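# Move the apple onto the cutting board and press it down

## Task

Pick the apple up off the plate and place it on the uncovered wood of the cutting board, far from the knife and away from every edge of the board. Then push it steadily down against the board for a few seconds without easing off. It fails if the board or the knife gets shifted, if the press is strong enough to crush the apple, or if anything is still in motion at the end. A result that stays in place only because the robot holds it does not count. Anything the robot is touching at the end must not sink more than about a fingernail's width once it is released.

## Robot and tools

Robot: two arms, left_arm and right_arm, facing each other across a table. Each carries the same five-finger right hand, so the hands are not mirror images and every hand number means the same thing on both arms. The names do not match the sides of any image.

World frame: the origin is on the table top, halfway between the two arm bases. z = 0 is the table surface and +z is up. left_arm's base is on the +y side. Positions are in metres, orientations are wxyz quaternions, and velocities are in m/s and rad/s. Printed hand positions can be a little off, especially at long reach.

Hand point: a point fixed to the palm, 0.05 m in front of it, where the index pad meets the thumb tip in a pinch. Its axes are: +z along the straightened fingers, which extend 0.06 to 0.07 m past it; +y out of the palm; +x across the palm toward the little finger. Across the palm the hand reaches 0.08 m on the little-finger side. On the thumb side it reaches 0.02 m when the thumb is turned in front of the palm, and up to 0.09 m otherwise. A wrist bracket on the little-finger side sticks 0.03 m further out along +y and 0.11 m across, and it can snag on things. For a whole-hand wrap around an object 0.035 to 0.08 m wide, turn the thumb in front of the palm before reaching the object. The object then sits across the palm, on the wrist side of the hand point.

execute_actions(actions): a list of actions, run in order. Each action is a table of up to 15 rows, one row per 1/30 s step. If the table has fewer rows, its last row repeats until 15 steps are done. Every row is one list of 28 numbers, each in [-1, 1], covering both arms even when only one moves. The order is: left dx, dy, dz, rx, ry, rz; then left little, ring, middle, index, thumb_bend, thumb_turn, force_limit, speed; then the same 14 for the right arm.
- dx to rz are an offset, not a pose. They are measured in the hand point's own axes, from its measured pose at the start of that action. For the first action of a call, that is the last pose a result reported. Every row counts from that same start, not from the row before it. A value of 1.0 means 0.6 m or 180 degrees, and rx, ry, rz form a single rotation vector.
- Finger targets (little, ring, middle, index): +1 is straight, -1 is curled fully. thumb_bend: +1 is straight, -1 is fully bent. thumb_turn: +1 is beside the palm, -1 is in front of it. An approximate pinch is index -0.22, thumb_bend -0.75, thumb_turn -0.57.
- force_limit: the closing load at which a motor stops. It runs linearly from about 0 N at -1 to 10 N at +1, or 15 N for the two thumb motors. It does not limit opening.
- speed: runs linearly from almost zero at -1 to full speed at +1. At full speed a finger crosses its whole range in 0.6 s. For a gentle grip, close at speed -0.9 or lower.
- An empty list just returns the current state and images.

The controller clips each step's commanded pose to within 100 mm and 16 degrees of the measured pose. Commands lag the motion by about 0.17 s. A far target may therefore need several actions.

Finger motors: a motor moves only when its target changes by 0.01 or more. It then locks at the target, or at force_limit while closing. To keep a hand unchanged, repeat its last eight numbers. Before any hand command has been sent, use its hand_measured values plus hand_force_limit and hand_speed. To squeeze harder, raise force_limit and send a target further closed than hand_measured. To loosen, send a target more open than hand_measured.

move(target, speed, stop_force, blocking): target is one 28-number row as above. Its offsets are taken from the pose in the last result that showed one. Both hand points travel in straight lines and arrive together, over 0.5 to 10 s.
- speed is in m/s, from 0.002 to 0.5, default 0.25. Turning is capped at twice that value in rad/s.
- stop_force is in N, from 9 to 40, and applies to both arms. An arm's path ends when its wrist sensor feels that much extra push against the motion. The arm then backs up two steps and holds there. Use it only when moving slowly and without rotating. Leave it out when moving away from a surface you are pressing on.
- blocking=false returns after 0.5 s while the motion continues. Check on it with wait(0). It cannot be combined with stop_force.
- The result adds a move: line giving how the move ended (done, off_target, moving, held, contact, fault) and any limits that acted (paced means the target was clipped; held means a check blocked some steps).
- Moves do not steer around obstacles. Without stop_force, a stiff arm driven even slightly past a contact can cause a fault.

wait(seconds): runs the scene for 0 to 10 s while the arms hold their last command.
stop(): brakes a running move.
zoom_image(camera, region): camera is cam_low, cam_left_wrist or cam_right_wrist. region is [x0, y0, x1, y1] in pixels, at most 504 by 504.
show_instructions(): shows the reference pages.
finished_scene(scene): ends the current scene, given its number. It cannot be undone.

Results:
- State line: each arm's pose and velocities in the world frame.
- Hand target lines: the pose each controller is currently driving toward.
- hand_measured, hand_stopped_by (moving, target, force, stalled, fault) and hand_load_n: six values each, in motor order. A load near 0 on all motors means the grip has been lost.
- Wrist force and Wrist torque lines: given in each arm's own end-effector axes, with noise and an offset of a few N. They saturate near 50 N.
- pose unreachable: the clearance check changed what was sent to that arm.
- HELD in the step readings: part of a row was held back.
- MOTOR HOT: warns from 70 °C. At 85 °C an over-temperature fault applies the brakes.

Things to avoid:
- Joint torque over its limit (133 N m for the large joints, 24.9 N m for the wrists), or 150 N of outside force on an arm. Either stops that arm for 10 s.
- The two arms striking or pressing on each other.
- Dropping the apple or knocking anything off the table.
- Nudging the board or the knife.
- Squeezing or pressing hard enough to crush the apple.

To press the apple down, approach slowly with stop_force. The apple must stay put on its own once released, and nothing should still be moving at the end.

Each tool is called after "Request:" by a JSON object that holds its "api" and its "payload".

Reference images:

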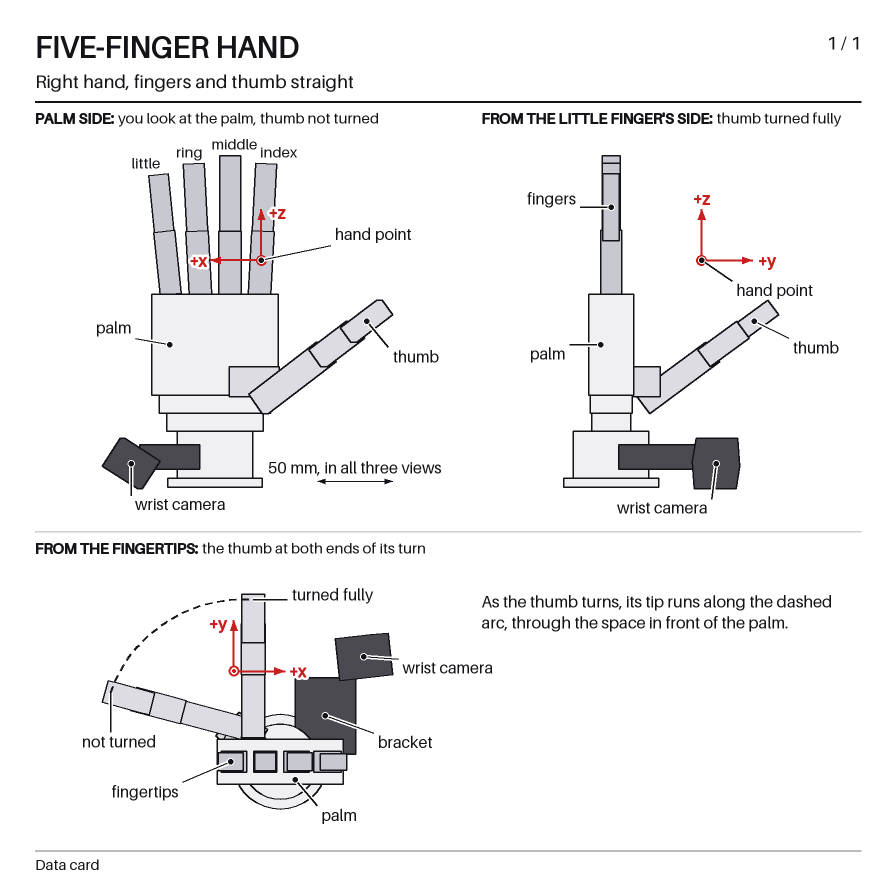

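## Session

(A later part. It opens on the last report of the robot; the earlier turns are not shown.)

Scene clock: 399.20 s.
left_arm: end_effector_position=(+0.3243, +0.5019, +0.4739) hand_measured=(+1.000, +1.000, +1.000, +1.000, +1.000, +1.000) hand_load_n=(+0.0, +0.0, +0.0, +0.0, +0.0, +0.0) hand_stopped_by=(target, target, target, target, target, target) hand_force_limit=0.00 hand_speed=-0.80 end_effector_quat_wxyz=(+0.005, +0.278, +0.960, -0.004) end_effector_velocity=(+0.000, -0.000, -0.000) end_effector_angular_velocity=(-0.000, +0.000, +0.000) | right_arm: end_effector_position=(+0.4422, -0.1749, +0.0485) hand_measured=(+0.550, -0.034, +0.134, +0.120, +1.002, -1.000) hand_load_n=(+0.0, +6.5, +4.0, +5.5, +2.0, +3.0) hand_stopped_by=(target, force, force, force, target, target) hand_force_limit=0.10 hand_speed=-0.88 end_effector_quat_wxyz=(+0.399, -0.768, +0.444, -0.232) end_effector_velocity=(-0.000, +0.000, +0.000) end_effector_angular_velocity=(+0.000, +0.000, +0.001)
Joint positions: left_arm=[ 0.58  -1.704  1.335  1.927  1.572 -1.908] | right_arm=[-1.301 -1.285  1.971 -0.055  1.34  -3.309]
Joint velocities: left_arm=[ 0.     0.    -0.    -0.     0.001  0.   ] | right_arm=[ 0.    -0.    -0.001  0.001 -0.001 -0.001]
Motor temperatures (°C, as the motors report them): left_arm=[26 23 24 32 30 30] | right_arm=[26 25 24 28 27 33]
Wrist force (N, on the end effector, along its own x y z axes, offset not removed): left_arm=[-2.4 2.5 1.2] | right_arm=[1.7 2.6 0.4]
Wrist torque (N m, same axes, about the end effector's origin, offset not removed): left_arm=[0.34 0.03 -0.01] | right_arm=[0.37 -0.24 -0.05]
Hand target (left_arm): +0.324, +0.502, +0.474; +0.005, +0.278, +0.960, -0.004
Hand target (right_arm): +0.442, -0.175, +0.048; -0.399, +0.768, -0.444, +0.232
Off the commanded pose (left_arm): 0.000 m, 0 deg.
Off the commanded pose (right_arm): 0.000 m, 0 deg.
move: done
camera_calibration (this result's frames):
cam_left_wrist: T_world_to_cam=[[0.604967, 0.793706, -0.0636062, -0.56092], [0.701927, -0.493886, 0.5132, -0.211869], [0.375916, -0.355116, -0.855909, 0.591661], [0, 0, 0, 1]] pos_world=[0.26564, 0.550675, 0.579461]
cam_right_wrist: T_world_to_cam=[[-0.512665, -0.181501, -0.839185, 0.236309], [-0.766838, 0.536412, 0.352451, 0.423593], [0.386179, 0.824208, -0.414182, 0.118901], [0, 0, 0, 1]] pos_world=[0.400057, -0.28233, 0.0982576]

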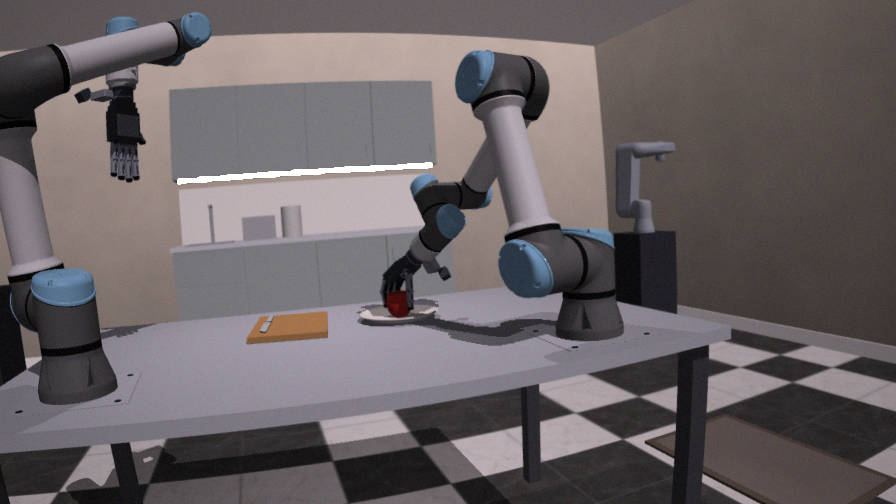

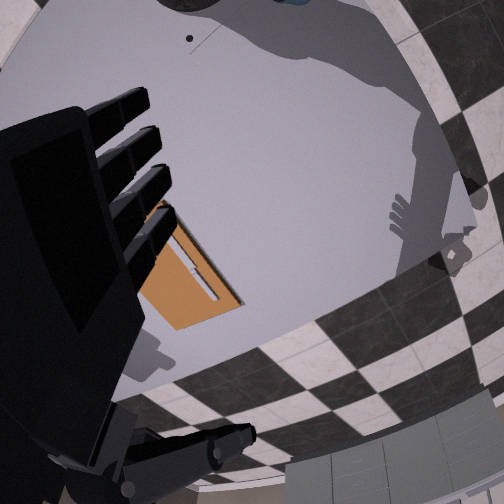

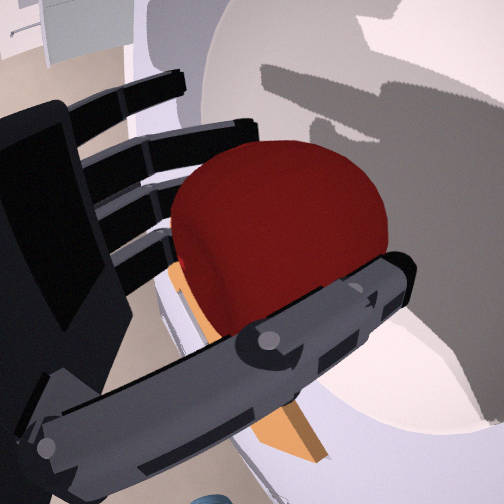

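Request:
{"api": "execute_actions", "payload": {"actions": [[[0,0,0,0,0,0, 1,1,1,1,1,1,0,-0.8, 0,0,0,0,0,0, 0.55,-0.3,-0.3,-0.3,1,-1,0.35,-0.92]],[[0,0,0,0,0,0, 1,1,1,1,1,1,0,-0.8, 0,0,0,0,0,0, 0.55,-0.3,-0.3,-0.3,1,-1,0.35,-0.92]]]}}

Scene clock: 416.90 s.
left_arm: end_effector_position=(+0.3243, +0.5019, +0.4739) hand_measured=(+1.000, +1.000, +1.000, +1.000, +1.000, +1.000) hand_load_n=(+0.0, +0.0, +0.0, +0.0, +0.0, +0.0) hand_stopped_by=(target, target, target, target, target, target) hand_force_limit=0.00 hand_speed=-0.80 end_effector_quat_wxyz=(+0.005, +0.278, +0.960, -0.004) end_effector_velocity=(+0.000, -0.000, -0.000) end_effector_angular_velocity=(-0.000, -0.001, -0.001) | right_arm: end_effector_position=(+0.4422, -0.1749, +0.0485) hand_measured=(+0.550, -0.036, +0.122, +0.112, +1.002, -1.000) hand_load_n=(+0.0, +6.0, +7.5, +7.0, +2.5, +3.0) hand_stopped_by=(target, force, force, force, target, target) hand_force_limit=0.35 hand_speed=-0.92 end_effector_quat_wxyz=(+0.399, -0.768, +0.444, -0.232) end_effector_velocity=(-0.001, -0.000, -0.000) end_effector_angular_velocity=(-0.000, +0.001, +0.001)
Joint positions: left_arm=[ 0.58  -1.704  1.335  1.927  1.572 -1.908] | right_arm=[-1.301 -1.285  1.971 -0.055  1.34  -3.309]
Joint velocities: left_arm=[-0.001  0.     0.    -0.001 -0.    -0.   ] | right_arm=[-0.    -0.     0.001  0.001 -0.001 -0.   ]
Motor temperatures (°C, as the motors report them): left_arm=[26 23 24 32 30 30] | right_arm=[26 25 24 28 27 33]
Wrist force (N, on the end effector, along its own x y z axes, offset not removed): left_arm=[-1.1 -2.0 -2.6] | right_arm=[0.3 2.8 0.7]
Wrist torque (N m, same axes, about the end effector's origin, offset not removed): left_arm=[0.20 0.23 -0.12] | right_arm=[0.38 -0.01 -0.19]
Hand target (left_arm): +0.324, +0.502, +0.474; +0.005, +0.278, +0.960, -0.004
Hand target (right_arm): +0.442, -0.175, +0.048; -0.399, +0.768, -0.444, +0.232
Off the commanded pose (left_arm): 0.000 m, 0 deg.
Off the commanded pose (right_arm): 0.000 m, 0 deg.
Step readings (end_effector_position; steps 1 to 15: 1st action; 16 to 30: 2nd action):
0: left_arm (+0.3243, +0.5019, +0.4739) | right_arm (+0.4422, -0.1749, +0.0485)
1: left_arm (+0.3243, +0.5019, +0.4739) | right_arm (+0.4422, -0.1749, +0.0485)
2: left_arm (+0.3243, +0.5019, +0.4739) | right_arm (+0.4422, -0.1749, +0.0485)
4: left_arm (+0.3243, +0.5019, +0.4739) | right_arm (+0.4422, -0.1749, +0.0485)
8: left_arm (+0.3243, +0.5019, +0.4739) | right_arm (+0.4422, -0.1749, +0.0485)
15: left_arm (+0.3243, +0.5019, +0.4739) | right_arm (+0.4422, -0.1749, +0.0485)
16: left_arm (+0.3243, +0.5019, +0.4739) | right_arm (+0.4422, -0.1749, +0.0485)
17: left_arm (+0.3243, +0.5019, +0.4739) | right_arm (+0.4422, -0.1749, +0.0485)
19: left_arm (+0.3243, +0.5019, +0.4739) | right_arm (+0.4422, -0.1749, +0.0485)
23: left_arm (+0.3243, +0.5019, +0.4739) | right_arm (+0.4422, -0.1749, +0.0485)
30: end_effector_position above
camera_calibration (this result's frames):
cam_left_wrist: T_world_to_cam=[[0.604967, 0.793706, -0.0636061, -0.56092], [0.701927, -0.493886, 0.5132, -0.211869], [0.375916, -0.355116, -0.855909, 0.591661], [0, 0, 0, 1]] pos_world=[0.26564, 0.550675, 0.579461]
cam_right_wrist: T_world_to_cam=[[-0.512665, -0.181501, -0.839185, 0.236308], [-0.766838, 0.536412, 0.352451, 0.423593], [0.386179, 0.824208, -0.414182, 0.118901], [0, 0, 0, 1]] pos_world=[0.400057, -0.28233, 0.0982576]

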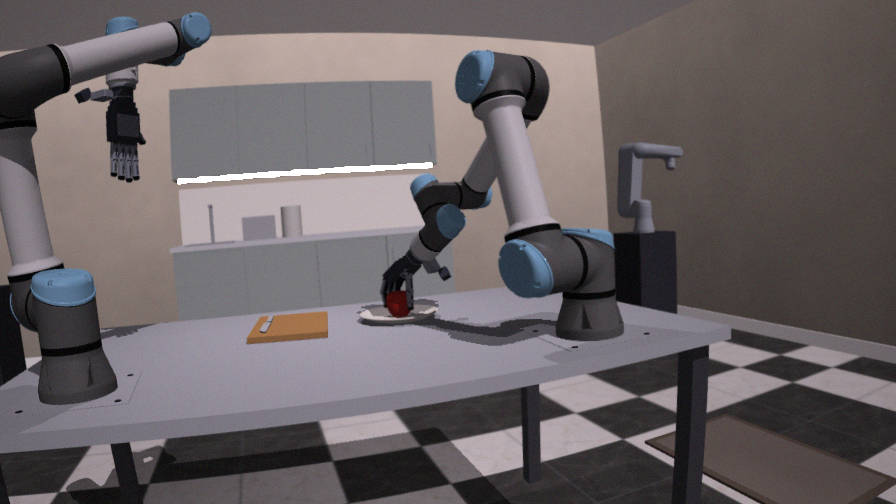

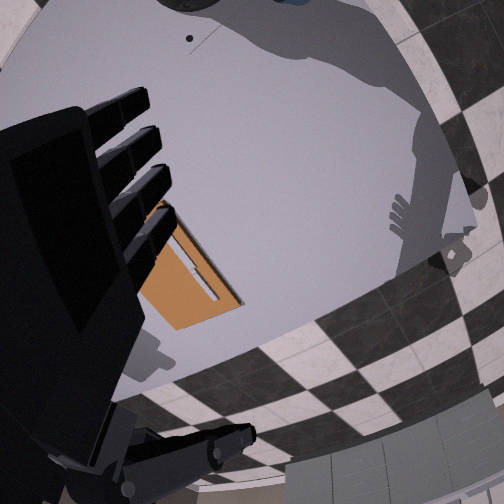

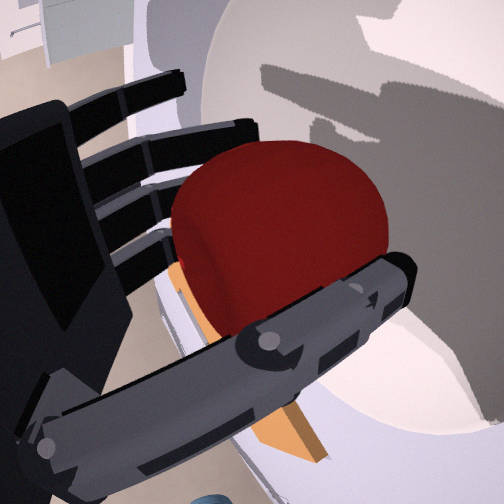

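Request:
{"api": "move", "payload": {"target": [0,0,0,0,0,0, 1,1,1,1,1,1,0,-0.8, 0,-0.1229,-0.0861,0,0,0, 0.55,-0.3,-0.3,-0.3,1,-1,0.35,-0.92], "speed": 0.08}}

Scene clock: 422.30 s.
left_arm: end_effector_position=(+0.3243, +0.5019, +0.4739) hand_measured=(+1.000, +1.000, +1.000, +1.000, +1.000, +1.000) hand_load_n=(+0.0, +0.0, +0.0, +0.0, +0.0, +0.0) hand_stopped_by=(target, target, target, target, target, target) hand_force_limit=0.00 hand_speed=-0.80 end_effector_quat_wxyz=(+0.005, +0.278, +0.960, -0.004) end_effector_velocity=(+0.000, -0.000, -0.000) end_effector_angular_velocity=(+0.000, -0.000, -0.001) | right_arm: end_effector_position=(+0.4421, -0.1749, +0.1384) hand_measured=(+0.550, -0.036, +0.122, +0.112, +1.002, -1.000) hand_load_n=(+0.0, +6.0, +7.5, +7.0, +2.5, +3.0) hand_stopped_by=(target, force, force, force, target, target) hand_force_limit=0.35 hand_speed=-0.92 end_effector_quat_wxyz=(+0.399, -0.768, +0.444, -0.232) end_effector_velocity=(-0.000, -0.001, +0.001) end_effector_angular_velocity=(-0.002, +0.000, -0.000)
Joint positions: left_arm=[ 0.58  -1.704  1.335  1.927  1.572 -1.908] | right_arm=[-1.301 -1.406  1.854  0.183  1.34  -3.309]
Joint velocities: left_arm=[-0.001  0.     0.    -0.    -0.     0.   ] | right_arm=[-0.001 -0.002 -0.002  0.005  0.001 -0.002]
Motor temperatures (°C, as the motors report them): left_arm=[26 23 24 32 30 30] | right_arm=[26 25 24 28 27 33]
Wrist force (N, on the end effector, along its own x y z axes, offset not removed): left_arm=[1.2 0.7 1.0] | right_arm=[1.0 2.0 1.2]
Wrist torque (N m, same axes, about the end effector's origin, offset not removed): left_arm=[0.05 -0.18 0.11] | right_arm=[0.29 -0.14 -0.14]
Hand target (left_arm): +0.324, +0.502, +0.474; +0.005, +0.278, +0.960, -0.004
Hand target (right_arm): +0.442, -0.175, +0.139; -0.399, +0.768, -0.444, +0.232
Off the commanded pose (left_arm): 0.000 m, 0 deg.
Off the commanded pose (right_arm): 0.000 m, 0 deg.
move: done
camera_calibration (this result's frames):
cam_left_wrist: T_world_to_cam=[[0.604967, 0.793706, -0.0636061, -0.56092], [0.701927, -0.493886, 0.5132, -0.211869], [0.375916, -0.355116, -0.855909, 0.591661], [0, 0, 0, 1]] pos_world=[0.26564, 0.550675, 0.579461]
cam_right_wrist: T_world_to_cam=[[-0.512724, -0.181349, -0.839183, 0.311758], [-0.766762, 0.536457, 0.352547, 0.391752], [0.386251, 0.824213, -0.414105, 0.156137], [0, 0, 0, 1]] pos_world=[0.399918, -0.282311, 0.188168]

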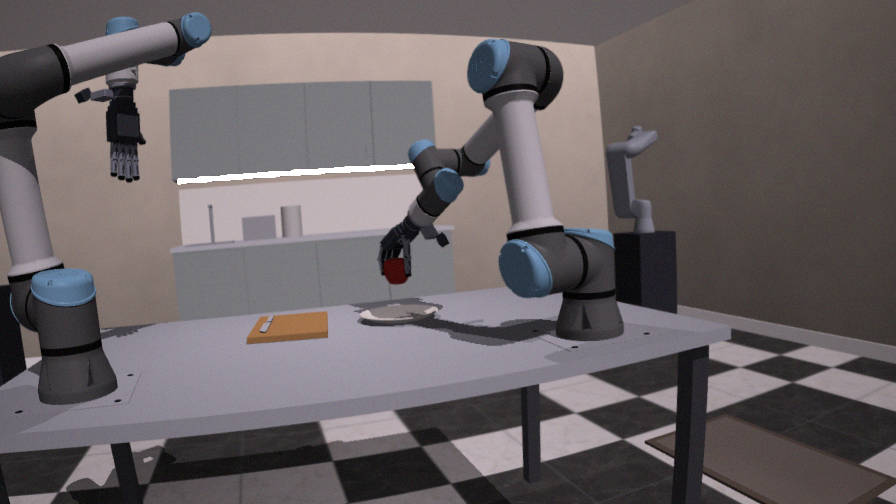

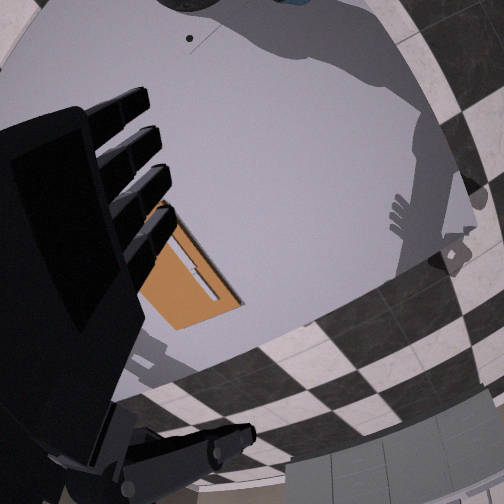

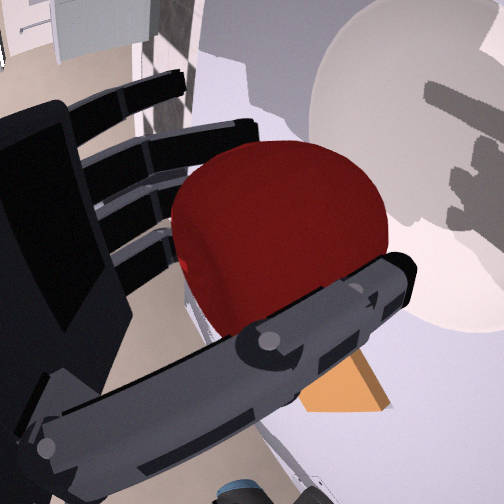

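Request:
{"api": "move", "payload": {"target": [0,0,0,0,0,0, 1,1,1,1,1,1,0,-0.8, -0.3755,-0.1431,0.2044,0,0,0, 0.55,-0.3,-0.3,-0.3,1,-1,0.35,-0.92], "speed": 0.15}}

Scene clock: 448.83 s.
left_arm: end_effector_position=(+0.3243, +0.5019, +0.4739) hand_measured=(+1.000, +1.000, +1.000, +1.000, +1.000, +1.000) hand_load_n=(+0.0, +0.0, +0.0, +0.0, +0.0, +0.0) hand_stopped_by=(target, target, target, target, target, target) hand_force_limit=0.00 hand_speed=-0.80 end_effector_quat_wxyz=(+0.005, +0.278, +0.960, -0.004) end_effector_velocity=(-0.000, -0.000, +0.000) end_effector_angular_velocity=(-0.000, +0.000, -0.001) | right_arm: end_effector_position=(+0.4596, +0.0948, +0.1384) hand_measured=(+0.550, -0.036, +0.122, +0.112, +1.002, -1.000) hand_load_n=(+0.0, +6.0, +7.5, +7.0, +2.5, +3.0) hand_stopped_by=(target, force, force, force, target, target) hand_force_limit=0.35 hand_speed=-0.92 end_effector_quat_wxyz=(+0.399, -0.768, +0.444, -0.232) end_effector_velocity=(+0.000, +0.002, -0.000) end_effector_angular_velocity=(-0.001, +0.001, -0.000)
Joint positions: left_arm=[ 0.58  -1.704  1.335  1.927  1.572 -1.908] | right_arm=[-0.806 -0.93   1.164  0.388  1.744 -3.021]
Joint velocities: left_arm=[-0.001 -0.    -0.     0.     0.001 -0.   ] | right_arm=[ 0.002  0.005 -0.009  0.006  0.002  0.001]
Motor temperatures (°C, as the motors report them): left_arm=[26 23 24 32 30 30] | right_arm=[26 25 24 28 27 33]
Wrist force (N, on the end effector, along its own x y z axes, offset not removed): left_arm=[-1.9 -2.3 -0.1] | right_arm=[0.5 2.8 0.6]
Wrist torque (N m, same axes, about the end effector's origin, offset not removed): left_arm=[-0.10 0.28 -0.07] | right_arm=[0.42 -0.13 -0.09]
Hand target (left_arm): +0.324, +0.502, +0.474; +0.005, +0.278, +0.960, -0.004
Hand target (right_arm): +0.460, +0.095, +0.138; -0.399, +0.768, -0.444, +0.232
Off the commanded pose (left_arm): 0.000 m, 0 deg.
Off the commanded pose (right_arm): 0.000 m, 0 deg.
move: done
camera_calibration (this result's frames):
cam_left_wrist: T_world_to_cam=[[0.604967, 0.793706, -0.0636061, -0.56092], [0.701927, -0.493886, 0.5132, -0.211869], [0.375916, -0.355116, -0.855909, 0.591661], [0, 0, 0, 1]] pos_world=[0.26564, 0.550675, 0.579461]
cam_right_wrist: T_world_to_cam=[[-0.512294, -0.181551, -0.839401, 0.369461], [-0.766966, 0.536491, 0.352051, 0.260636], [0.386416, 0.824146, -0.414085, -0.073028], [0, 0, 0, 1]] pos_world=[0.417391, -0.0125674, 0.188129]

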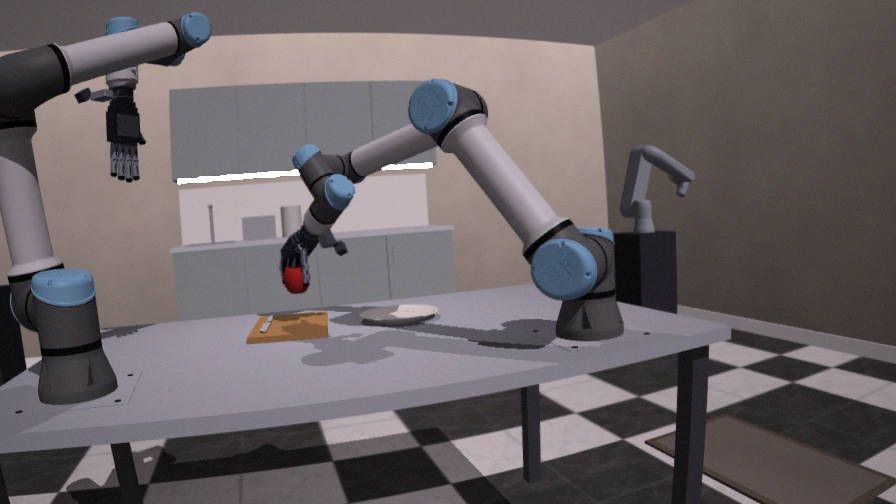

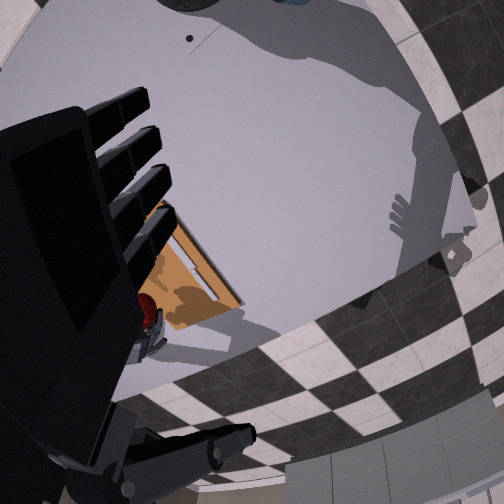

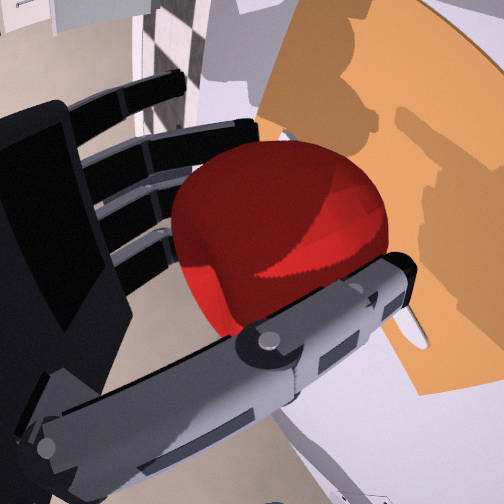

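Request:
{"api": "zoom_image", "payload": {"camera": "cam_right_wrist", "region": [230, 0, 504, 200]}}

Request:
{"api": "zoom_image", "payload": {"camera": "cam_right_wrist", "region": [330, 230, 504, 420]}}

Request:
{"api": "zoom_image", "payload": {"camera": "cam_left_wrist", "region": [110, 190, 290, 370]}}

Region (230, 0, 504, 200) of cam_right_wrist's 504x504 image, scaled by 1.839, with more detail than that image has; it fills the top 368 rows of this view, and the rest is white.

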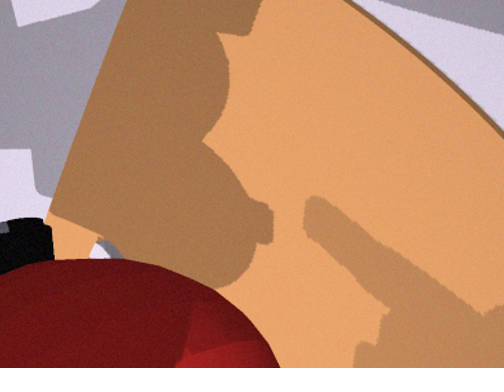

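Region (330, 230, 504, 420) of cam_right_wrist's 504x504 image, scaled by 2.653, with more detail than that image has; it fills the left 462 columns of this view, and the rest is white.

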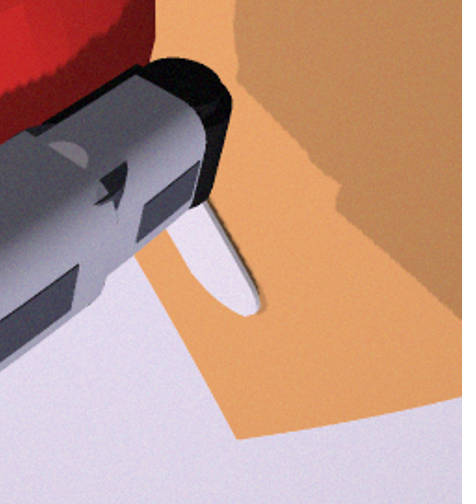

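Region (110, 190, 290, 370) of cam_left_wrist's 504x504 image, scaled by 2.800, with more detail than that image has.

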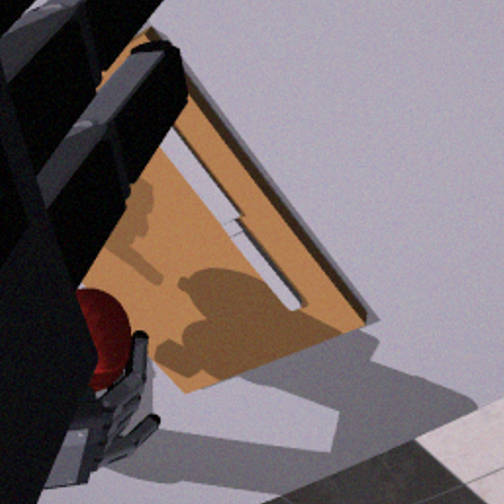

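Request:
{"api": "move", "payload": {"target": [0,0,0,0,0,0, 1,1,1,1,1,1,0,-0.8, -0.0016,0.0728,0.0803,0,0,0, 0.55,-0.3,-0.3,-0.3,1,-1,0.35,-0.92], "speed": 0.06}}

Scene clock: 512.43 s.
left_arm: end_effector_position=(+0.3243, +0.5019, +0.4739) hand_measured=(+1.000, +1.000, +1.000, +1.000, +1.000, +1.000) hand_load_n=(+0.0, +0.0, +0.0, +0.0, +0.0, +0.0) hand_stopped_by=(target, target, target, target, target, target) hand_force_limit=0.00 hand_speed=-0.80 end_effector_quat_wxyz=(+0.005, +0.278, +0.960, -0.004) end_effector_velocity=(+0.000, +0.000, +0.000) end_effector_angular_velocity=(+0.000, -0.000, +0.000) | right_arm: end_effector_position=(+0.4716, +0.1028, +0.0751) hand_measured=(+0.550, -0.036, +0.122, +0.112, +1.002, -1.000) hand_load_n=(+0.0, +6.0, +7.5, +7.0, +2.5, +3.0) hand_stopped_by=(target, force, force, force, target, target) hand_force_limit=0.35 hand_speed=-0.92 end_effector_quat_wxyz=(+0.399, -0.768, +0.444, -0.232) end_effector_velocity=(+0.000, +0.000, -0.002) end_effector_angular_velocity=(-0.000, -0.000, -0.000)
Joint positions: left_arm=[ 0.58  -1.704  1.335  1.927  1.572 -1.908] | right_arm=[-0.81  -0.851  1.196  0.276  1.741 -3.023]
Joint velocities: left_arm=[ 0. -0.  0.  0. -0.  0.] | right_arm=[-0.     0.003  0.    -0.003 -0.    -0.   ]
Motor temperatures (°C, as the motors report them): left_arm=[26 23 24 32 30 30] | right_arm=[26 25 24 28 27 33]
Wrist force (N, on the end effector, along its own x y z axes, offset not removed): left_arm=[0.2 -3.0 3.5] | right_arm=[1.2 2.9 1.2]
Wrist torque (N m, same axes, about the end effector's origin, offset not removed): left_arm=[-0.56 0.14 0.02] | right_arm=[0.38 -0.19 -0.12]
Hand target (left_arm): +0.324, +0.502, +0.474; +0.005, +0.278, +0.960, -0.004
Hand target (right_arm): +0.472, +0.103, +0.075; -0.399, +0.768, -0.444, +0.232
Off the commanded pose (left_arm): 0.000 m, 0 deg.
Off the commanded pose (right_arm): 0.000 m, 0 deg.
move: done
camera_calibration (this result's frames):
cam_left_wrist: T_world_to_cam=[[0.604967, 0.793706, -0.0636061, -0.56092], [0.701928, -0.493886, 0.5132, -0.211869], [0.375916, -0.355116, -0.855909, 0.591661], [0, 0, 0, 1]] pos_world=[0.26564, 0.550675, 0.579461]
cam_right_wrist: T_world_to_cam=[[-0.512297, -0.181547, -0.8394, 0.323986], [-0.766965, 0.536491, 0.352055, 0.28784], [0.386416, 0.824147, -0.414083, -0.11047], [0, 0, 0, 1]] pos_world=[0.429428, -0.00456128, 0.124875]

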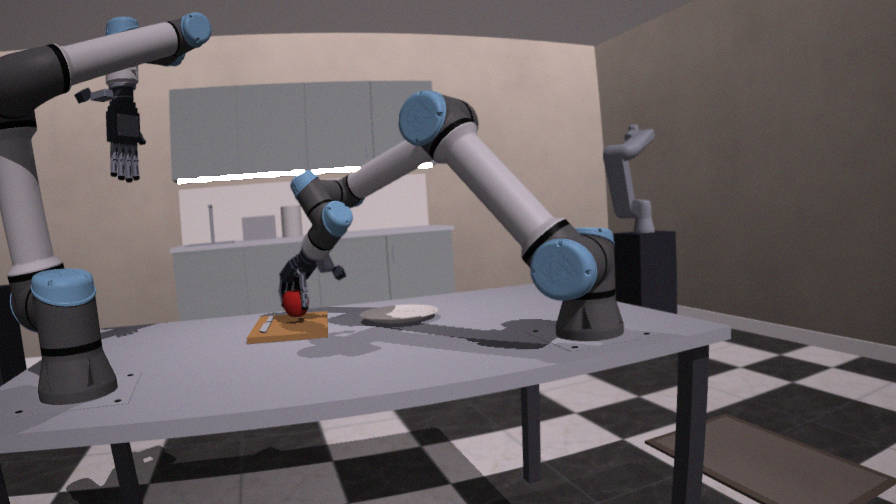

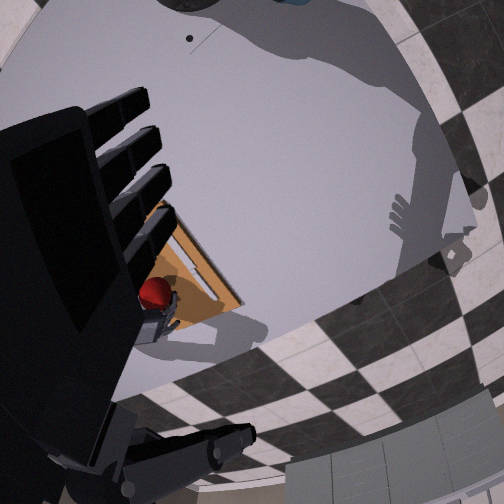

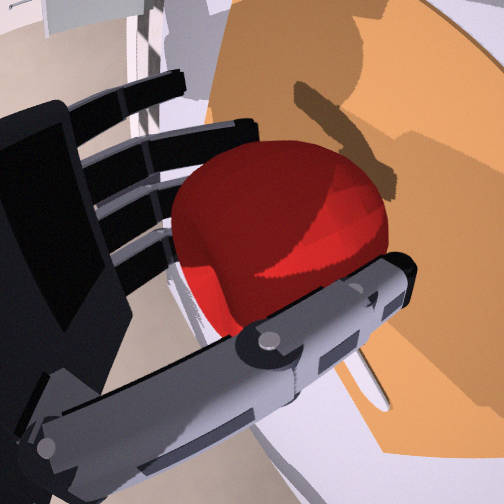

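Request:
{"api": "zoom_image", "payload": {"camera": "cam_low", "region": [230, 240, 360, 350]}}

Request:
{"api": "zoom_image", "payload": {"camera": "cam_left_wrist", "region": [110, 190, 290, 370]}}

Region (230, 240, 360, 350) of cam_low's 896x504 image, scaled by 3.877, with more detail than that image has; it fills the top 426 rows of this view, and the rest is white.

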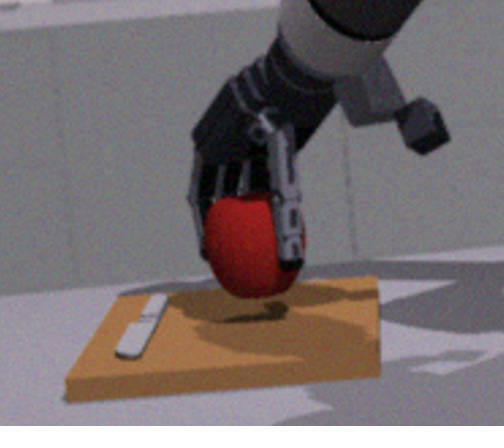

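Region (110, 190, 290, 370) of cam_left_wrist's 504x504 image, scaled by 2.800, with more detail than that image has.

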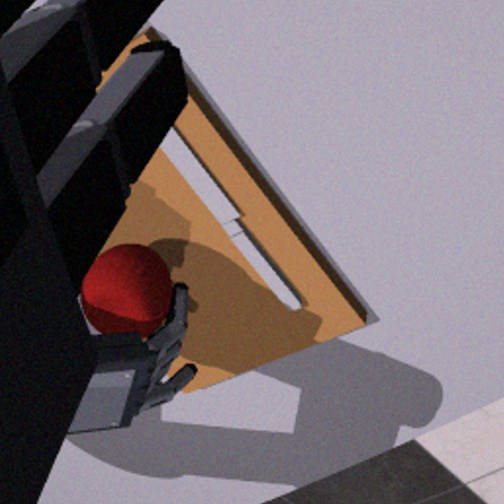

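Request:
{"api": "move", "payload": {"target": [0,0,0,0,0,0, 1,1,1,1,1,1,0,-0.8, 0,0.0341,0.0239,0,0,0, 0.55,-0.3,-0.3,-0.3,1,-1,0.35,-0.92], "speed": 0.005, "stop_force": 10}}

Scene clock: 530.63 s.
left_arm: end_effector_position=(+0.3243, +0.5019, +0.4739) hand_measured=(+1.000, +1.000, +1.000, +1.000, +1.000, +1.000) hand_load_n=(+0.0, +0.0, +0.0, +0.0, +0.0, +0.0) hand_stopped_by=(target, target, target, target, target, target) hand_force_limit=0.00 hand_speed=-0.80 end_effector_quat_wxyz=(+0.005, +0.278, +0.960, -0.004) end_effector_velocity=(+0.000, -0.000, -0.000) end_effector_angular_velocity=(-0.001, -0.000, +0.000) | right_arm: end_effector_position=(+0.4717, +0.1029, +0.0557) hand_measured=(+0.550, -0.036, +0.122, +0.112, +1.002, -1.000) hand_load_n=(+0.0, +6.0, +7.0, +6.0, +2.5, +1.5) hand_stopped_by=(target, force, force, force, target, target) hand_force_limit=0.35 hand_speed=-0.92 end_effector_quat_wxyz=(+0.399, -0.768, +0.444, -0.232) end_effector_velocity=(-0.000, -0.000, +0.001) end_effector_angular_velocity=(-0.001, +0.003, +0.000)
Joint positions: left_arm=[ 0.58  -1.704  1.335  1.927  1.572 -1.908] | right_arm=[-0.81  -0.833  1.218  0.236  1.741 -3.023]
Joint velocities: left_arm=[-0.    -0.     0.    -0.001  0.    -0.   ] | right_arm=[-0.    -0.001 -0.003  0.008 -0.001  0.001]
Motor temperatures (°C, as the motors report them): left_arm=[26 23 24 32 30 30] | right_arm=[26 25 24 28 27 33]
Wrist force (N, on the end effector, along its own x y z axes, offset not removed): left_arm=[-0.2 -3.6 0.1] | right_arm=[2.9 -9.4 -9.2]
Wrist torque (N m, same axes, about the end effector's origin, offset not removed): left_arm=[-0.53 -0.05 0.05] | right_arm=[-0.07 -0.05 -0.19]
Hand target (left_arm): +0.324, +0.502, +0.474; +0.005, +0.278, +0.960, -0.004
Hand target (right_arm): +0.472, +0.103, +0.056; -0.399, +0.768, -0.444, +0.232
Off the commanded pose (left_arm): 0.000 m, 0 deg.
Off the commanded pose (right_arm): 0.006 m, 0 deg.
move: contact (right_arm)
camera_calibration (this result's frames):
cam_left_wrist: T_world_to_cam=[[0.604967, 0.793706, -0.0636061, -0.56092], [0.701928, -0.493886, 0.5132, -0.211869], [0.375916, -0.355116, -0.855909, 0.591661], [0, 0, 0, 1]] pos_world=[0.26564, 0.550675, 0.579461]
cam_right_wrist: T_world_to_cam=[[-0.512197, -0.181452, -0.839482, 0.307706], [-0.767002, 0.536461, 0.35202, 0.294716], [0.386475, 0.824187, -0.413948, -0.118587], [0, 0, 0, 1]] pos_world=[0.429485, -0.00453181, 0.105478]

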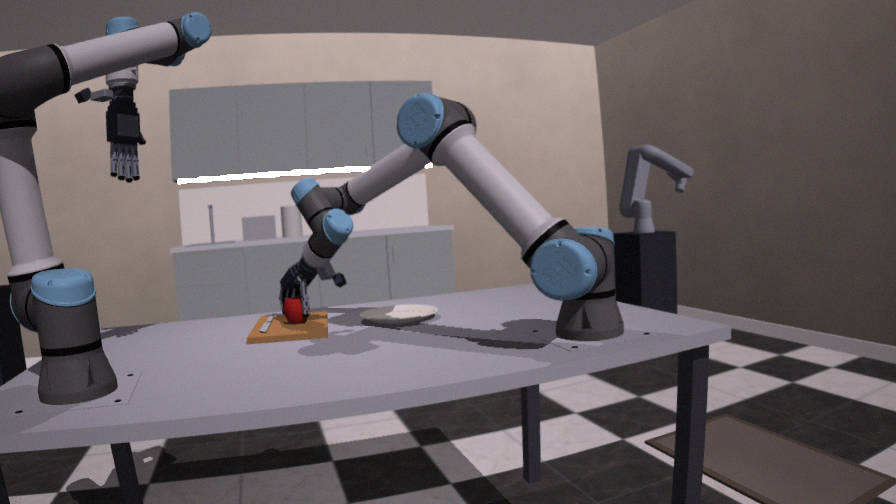

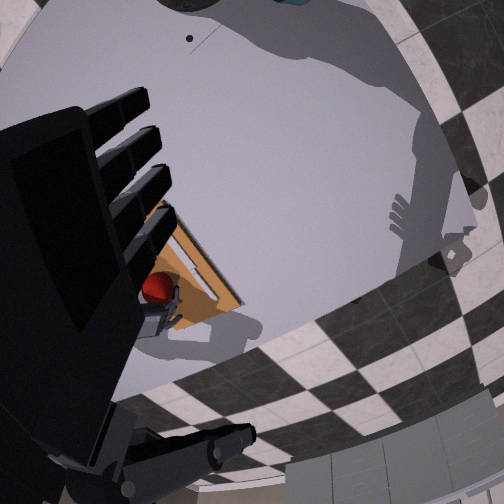

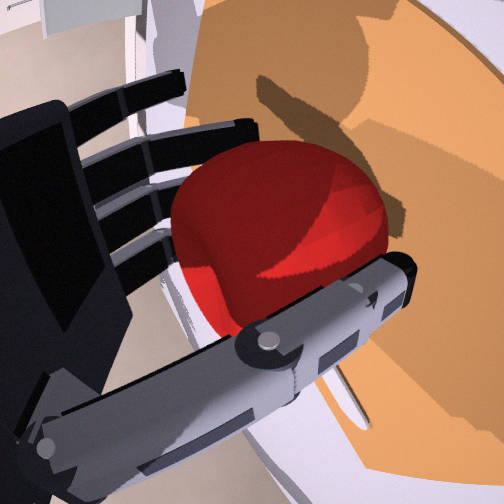

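Request:
{"api": "wait", "payload": {"seconds": 1}}

Scene clock: 536.67 s.
left_arm: end_effector_position=(+0.3243, +0.5019, +0.4739) hand_measured=(+1.000, +1.000, +1.000, +1.000, +1.000, +1.000) hand_load_n=(+0.0, +0.0, +0.0, +0.0, +0.0, +0.0) hand_stopped_by=(target, target, target, target, target, target) hand_force_limit=0.00 hand_speed=-0.80 end_effector_quat_wxyz=(+0.005, +0.278, +0.960, -0.004) end_effector_velocity=(+0.000, -0.000, +0.000) end_effector_angular_velocity=(+0.000, -0.001, -0.001) | right_arm: end_effector_position=(+0.4717, +0.1029, +0.0561) hand_measured=(+0.550, -0.036, +0.122, +0.112, +1.002, -1.000) hand_load_n=(+0.0, +6.0, +7.5, +6.5, +2.5, +2.0) hand_stopped_by=(target, force, force, force, target, target) hand_force_limit=0.35 hand_speed=-0.92 end_effector_quat_wxyz=(+0.399, -0.768, +0.444, -0.232) end_effector_velocity=(-0.001, +0.001, +0.000) end_effector_angular_velocity=(+0.001, +0.000, +0.002)
Joint positions: left_arm=[ 0.58  -1.704  1.335  1.927  1.572 -1.908] | right_arm=[-0.81  -0.833  1.218  0.237  1.741 -3.023]
Joint velocities: left_arm=[-0.001  0.    -0.    -0.    -0.001  0.   ] | right_arm=[ 0.001 -0.    -0.     0.    -0.002 -0.   ]
Motor temperatures (°C, as the motors report them): left_arm=[26 23 24 32 30 30] | right_arm=[26 25 24 28 27 33]
Wrist force (N, on the end effector, along its own x y z axes, offset not removed): left_arm=[0.8 2.5 4.1] | right_arm=[2.5 -1.8 -3.7]
Wrist torque (N m, same axes, about the end effector's origin, offset not removed): left_arm=[0.20 -0.24 0.34] | right_arm=[0.38 -0.18 -0.08]
Hand target (left_arm): +0.324, +0.502, +0.474; +0.005, +0.278, +0.960, -0.004
Hand target (right_arm): +0.472, +0.103, +0.056; -0.399, +0.768, -0.444, +0.232
Off the commanded pose (left_arm): 0.000 m, 0 deg.
Off the commanded pose (right_arm): 0.006 m, 0 deg.
wait: 1.00 s; at rest from the start
camera_calibration (this result's frames):
cam_left_wrist: T_world_to_cam=[[0.604967, 0.793706, -0.0636061, -0.56092], [0.701928, -0.493886, 0.5132, -0.211869], [0.375915, -0.355116, -0.855909, 0.591661], [0, 0, 0, 1]] pos_world=[0.26564, 0.550675, 0.579461]
cam_right_wrist: T_world_to_cam=[[-0.512213, -0.181467, -0.839469, 0.307984], [-0.766995, 0.536467, 0.352025, 0.294598], [0.386466, 0.82418, -0.413969, -0.118445], [0, 0, 0, 1]] pos_world=[0.429483, -0.00453293, 0.105804]

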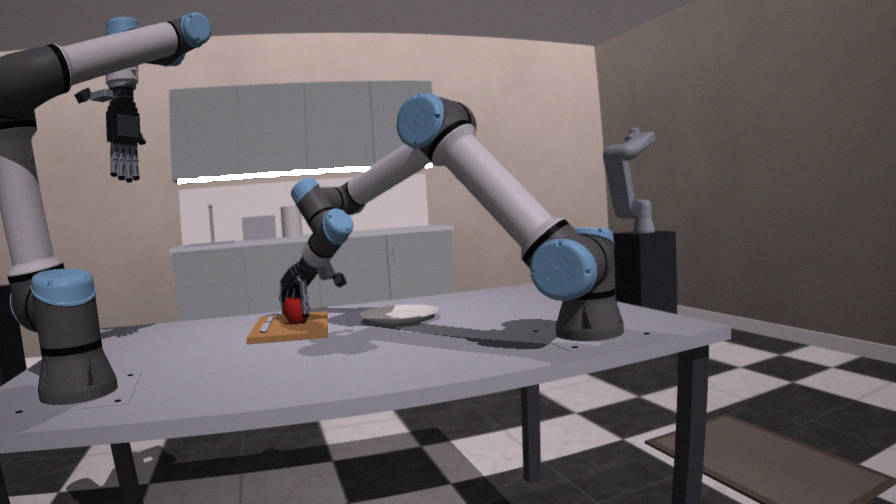

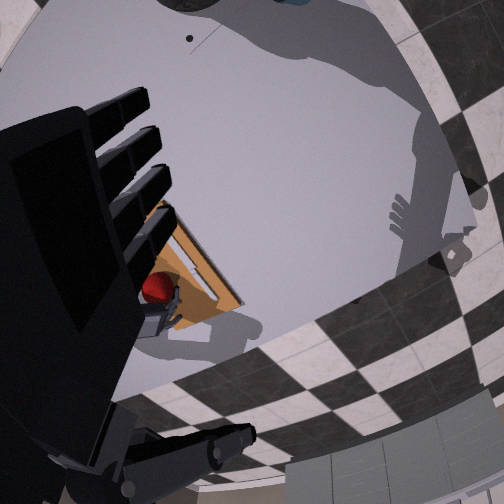

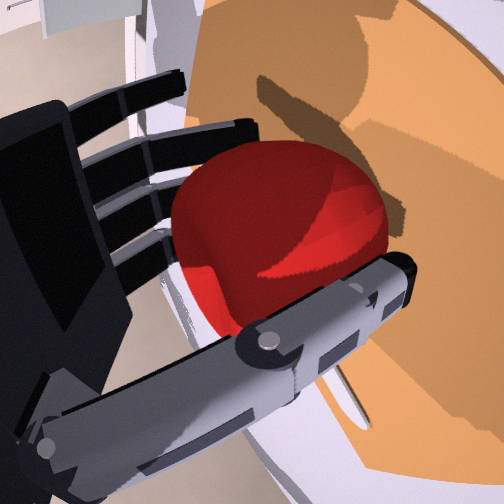

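Request:
{"api": "zoom_image", "payload": {"camera": "cam_low", "region": [235, 250, 345, 350]}}

Region (235, 250, 345, 350) of cam_low's 896x504 image, scaled by 4.582, with more detail than that image has; it fills the top 458 rows of this view, and the rest is white.

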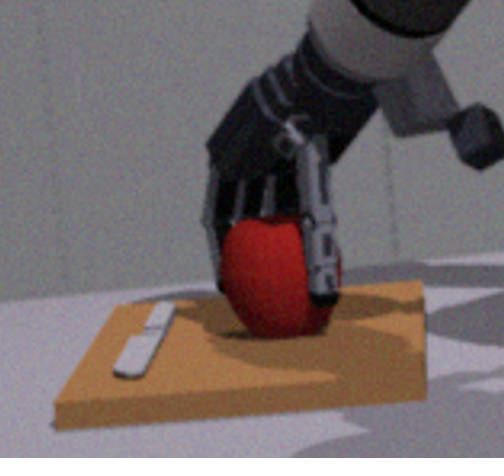

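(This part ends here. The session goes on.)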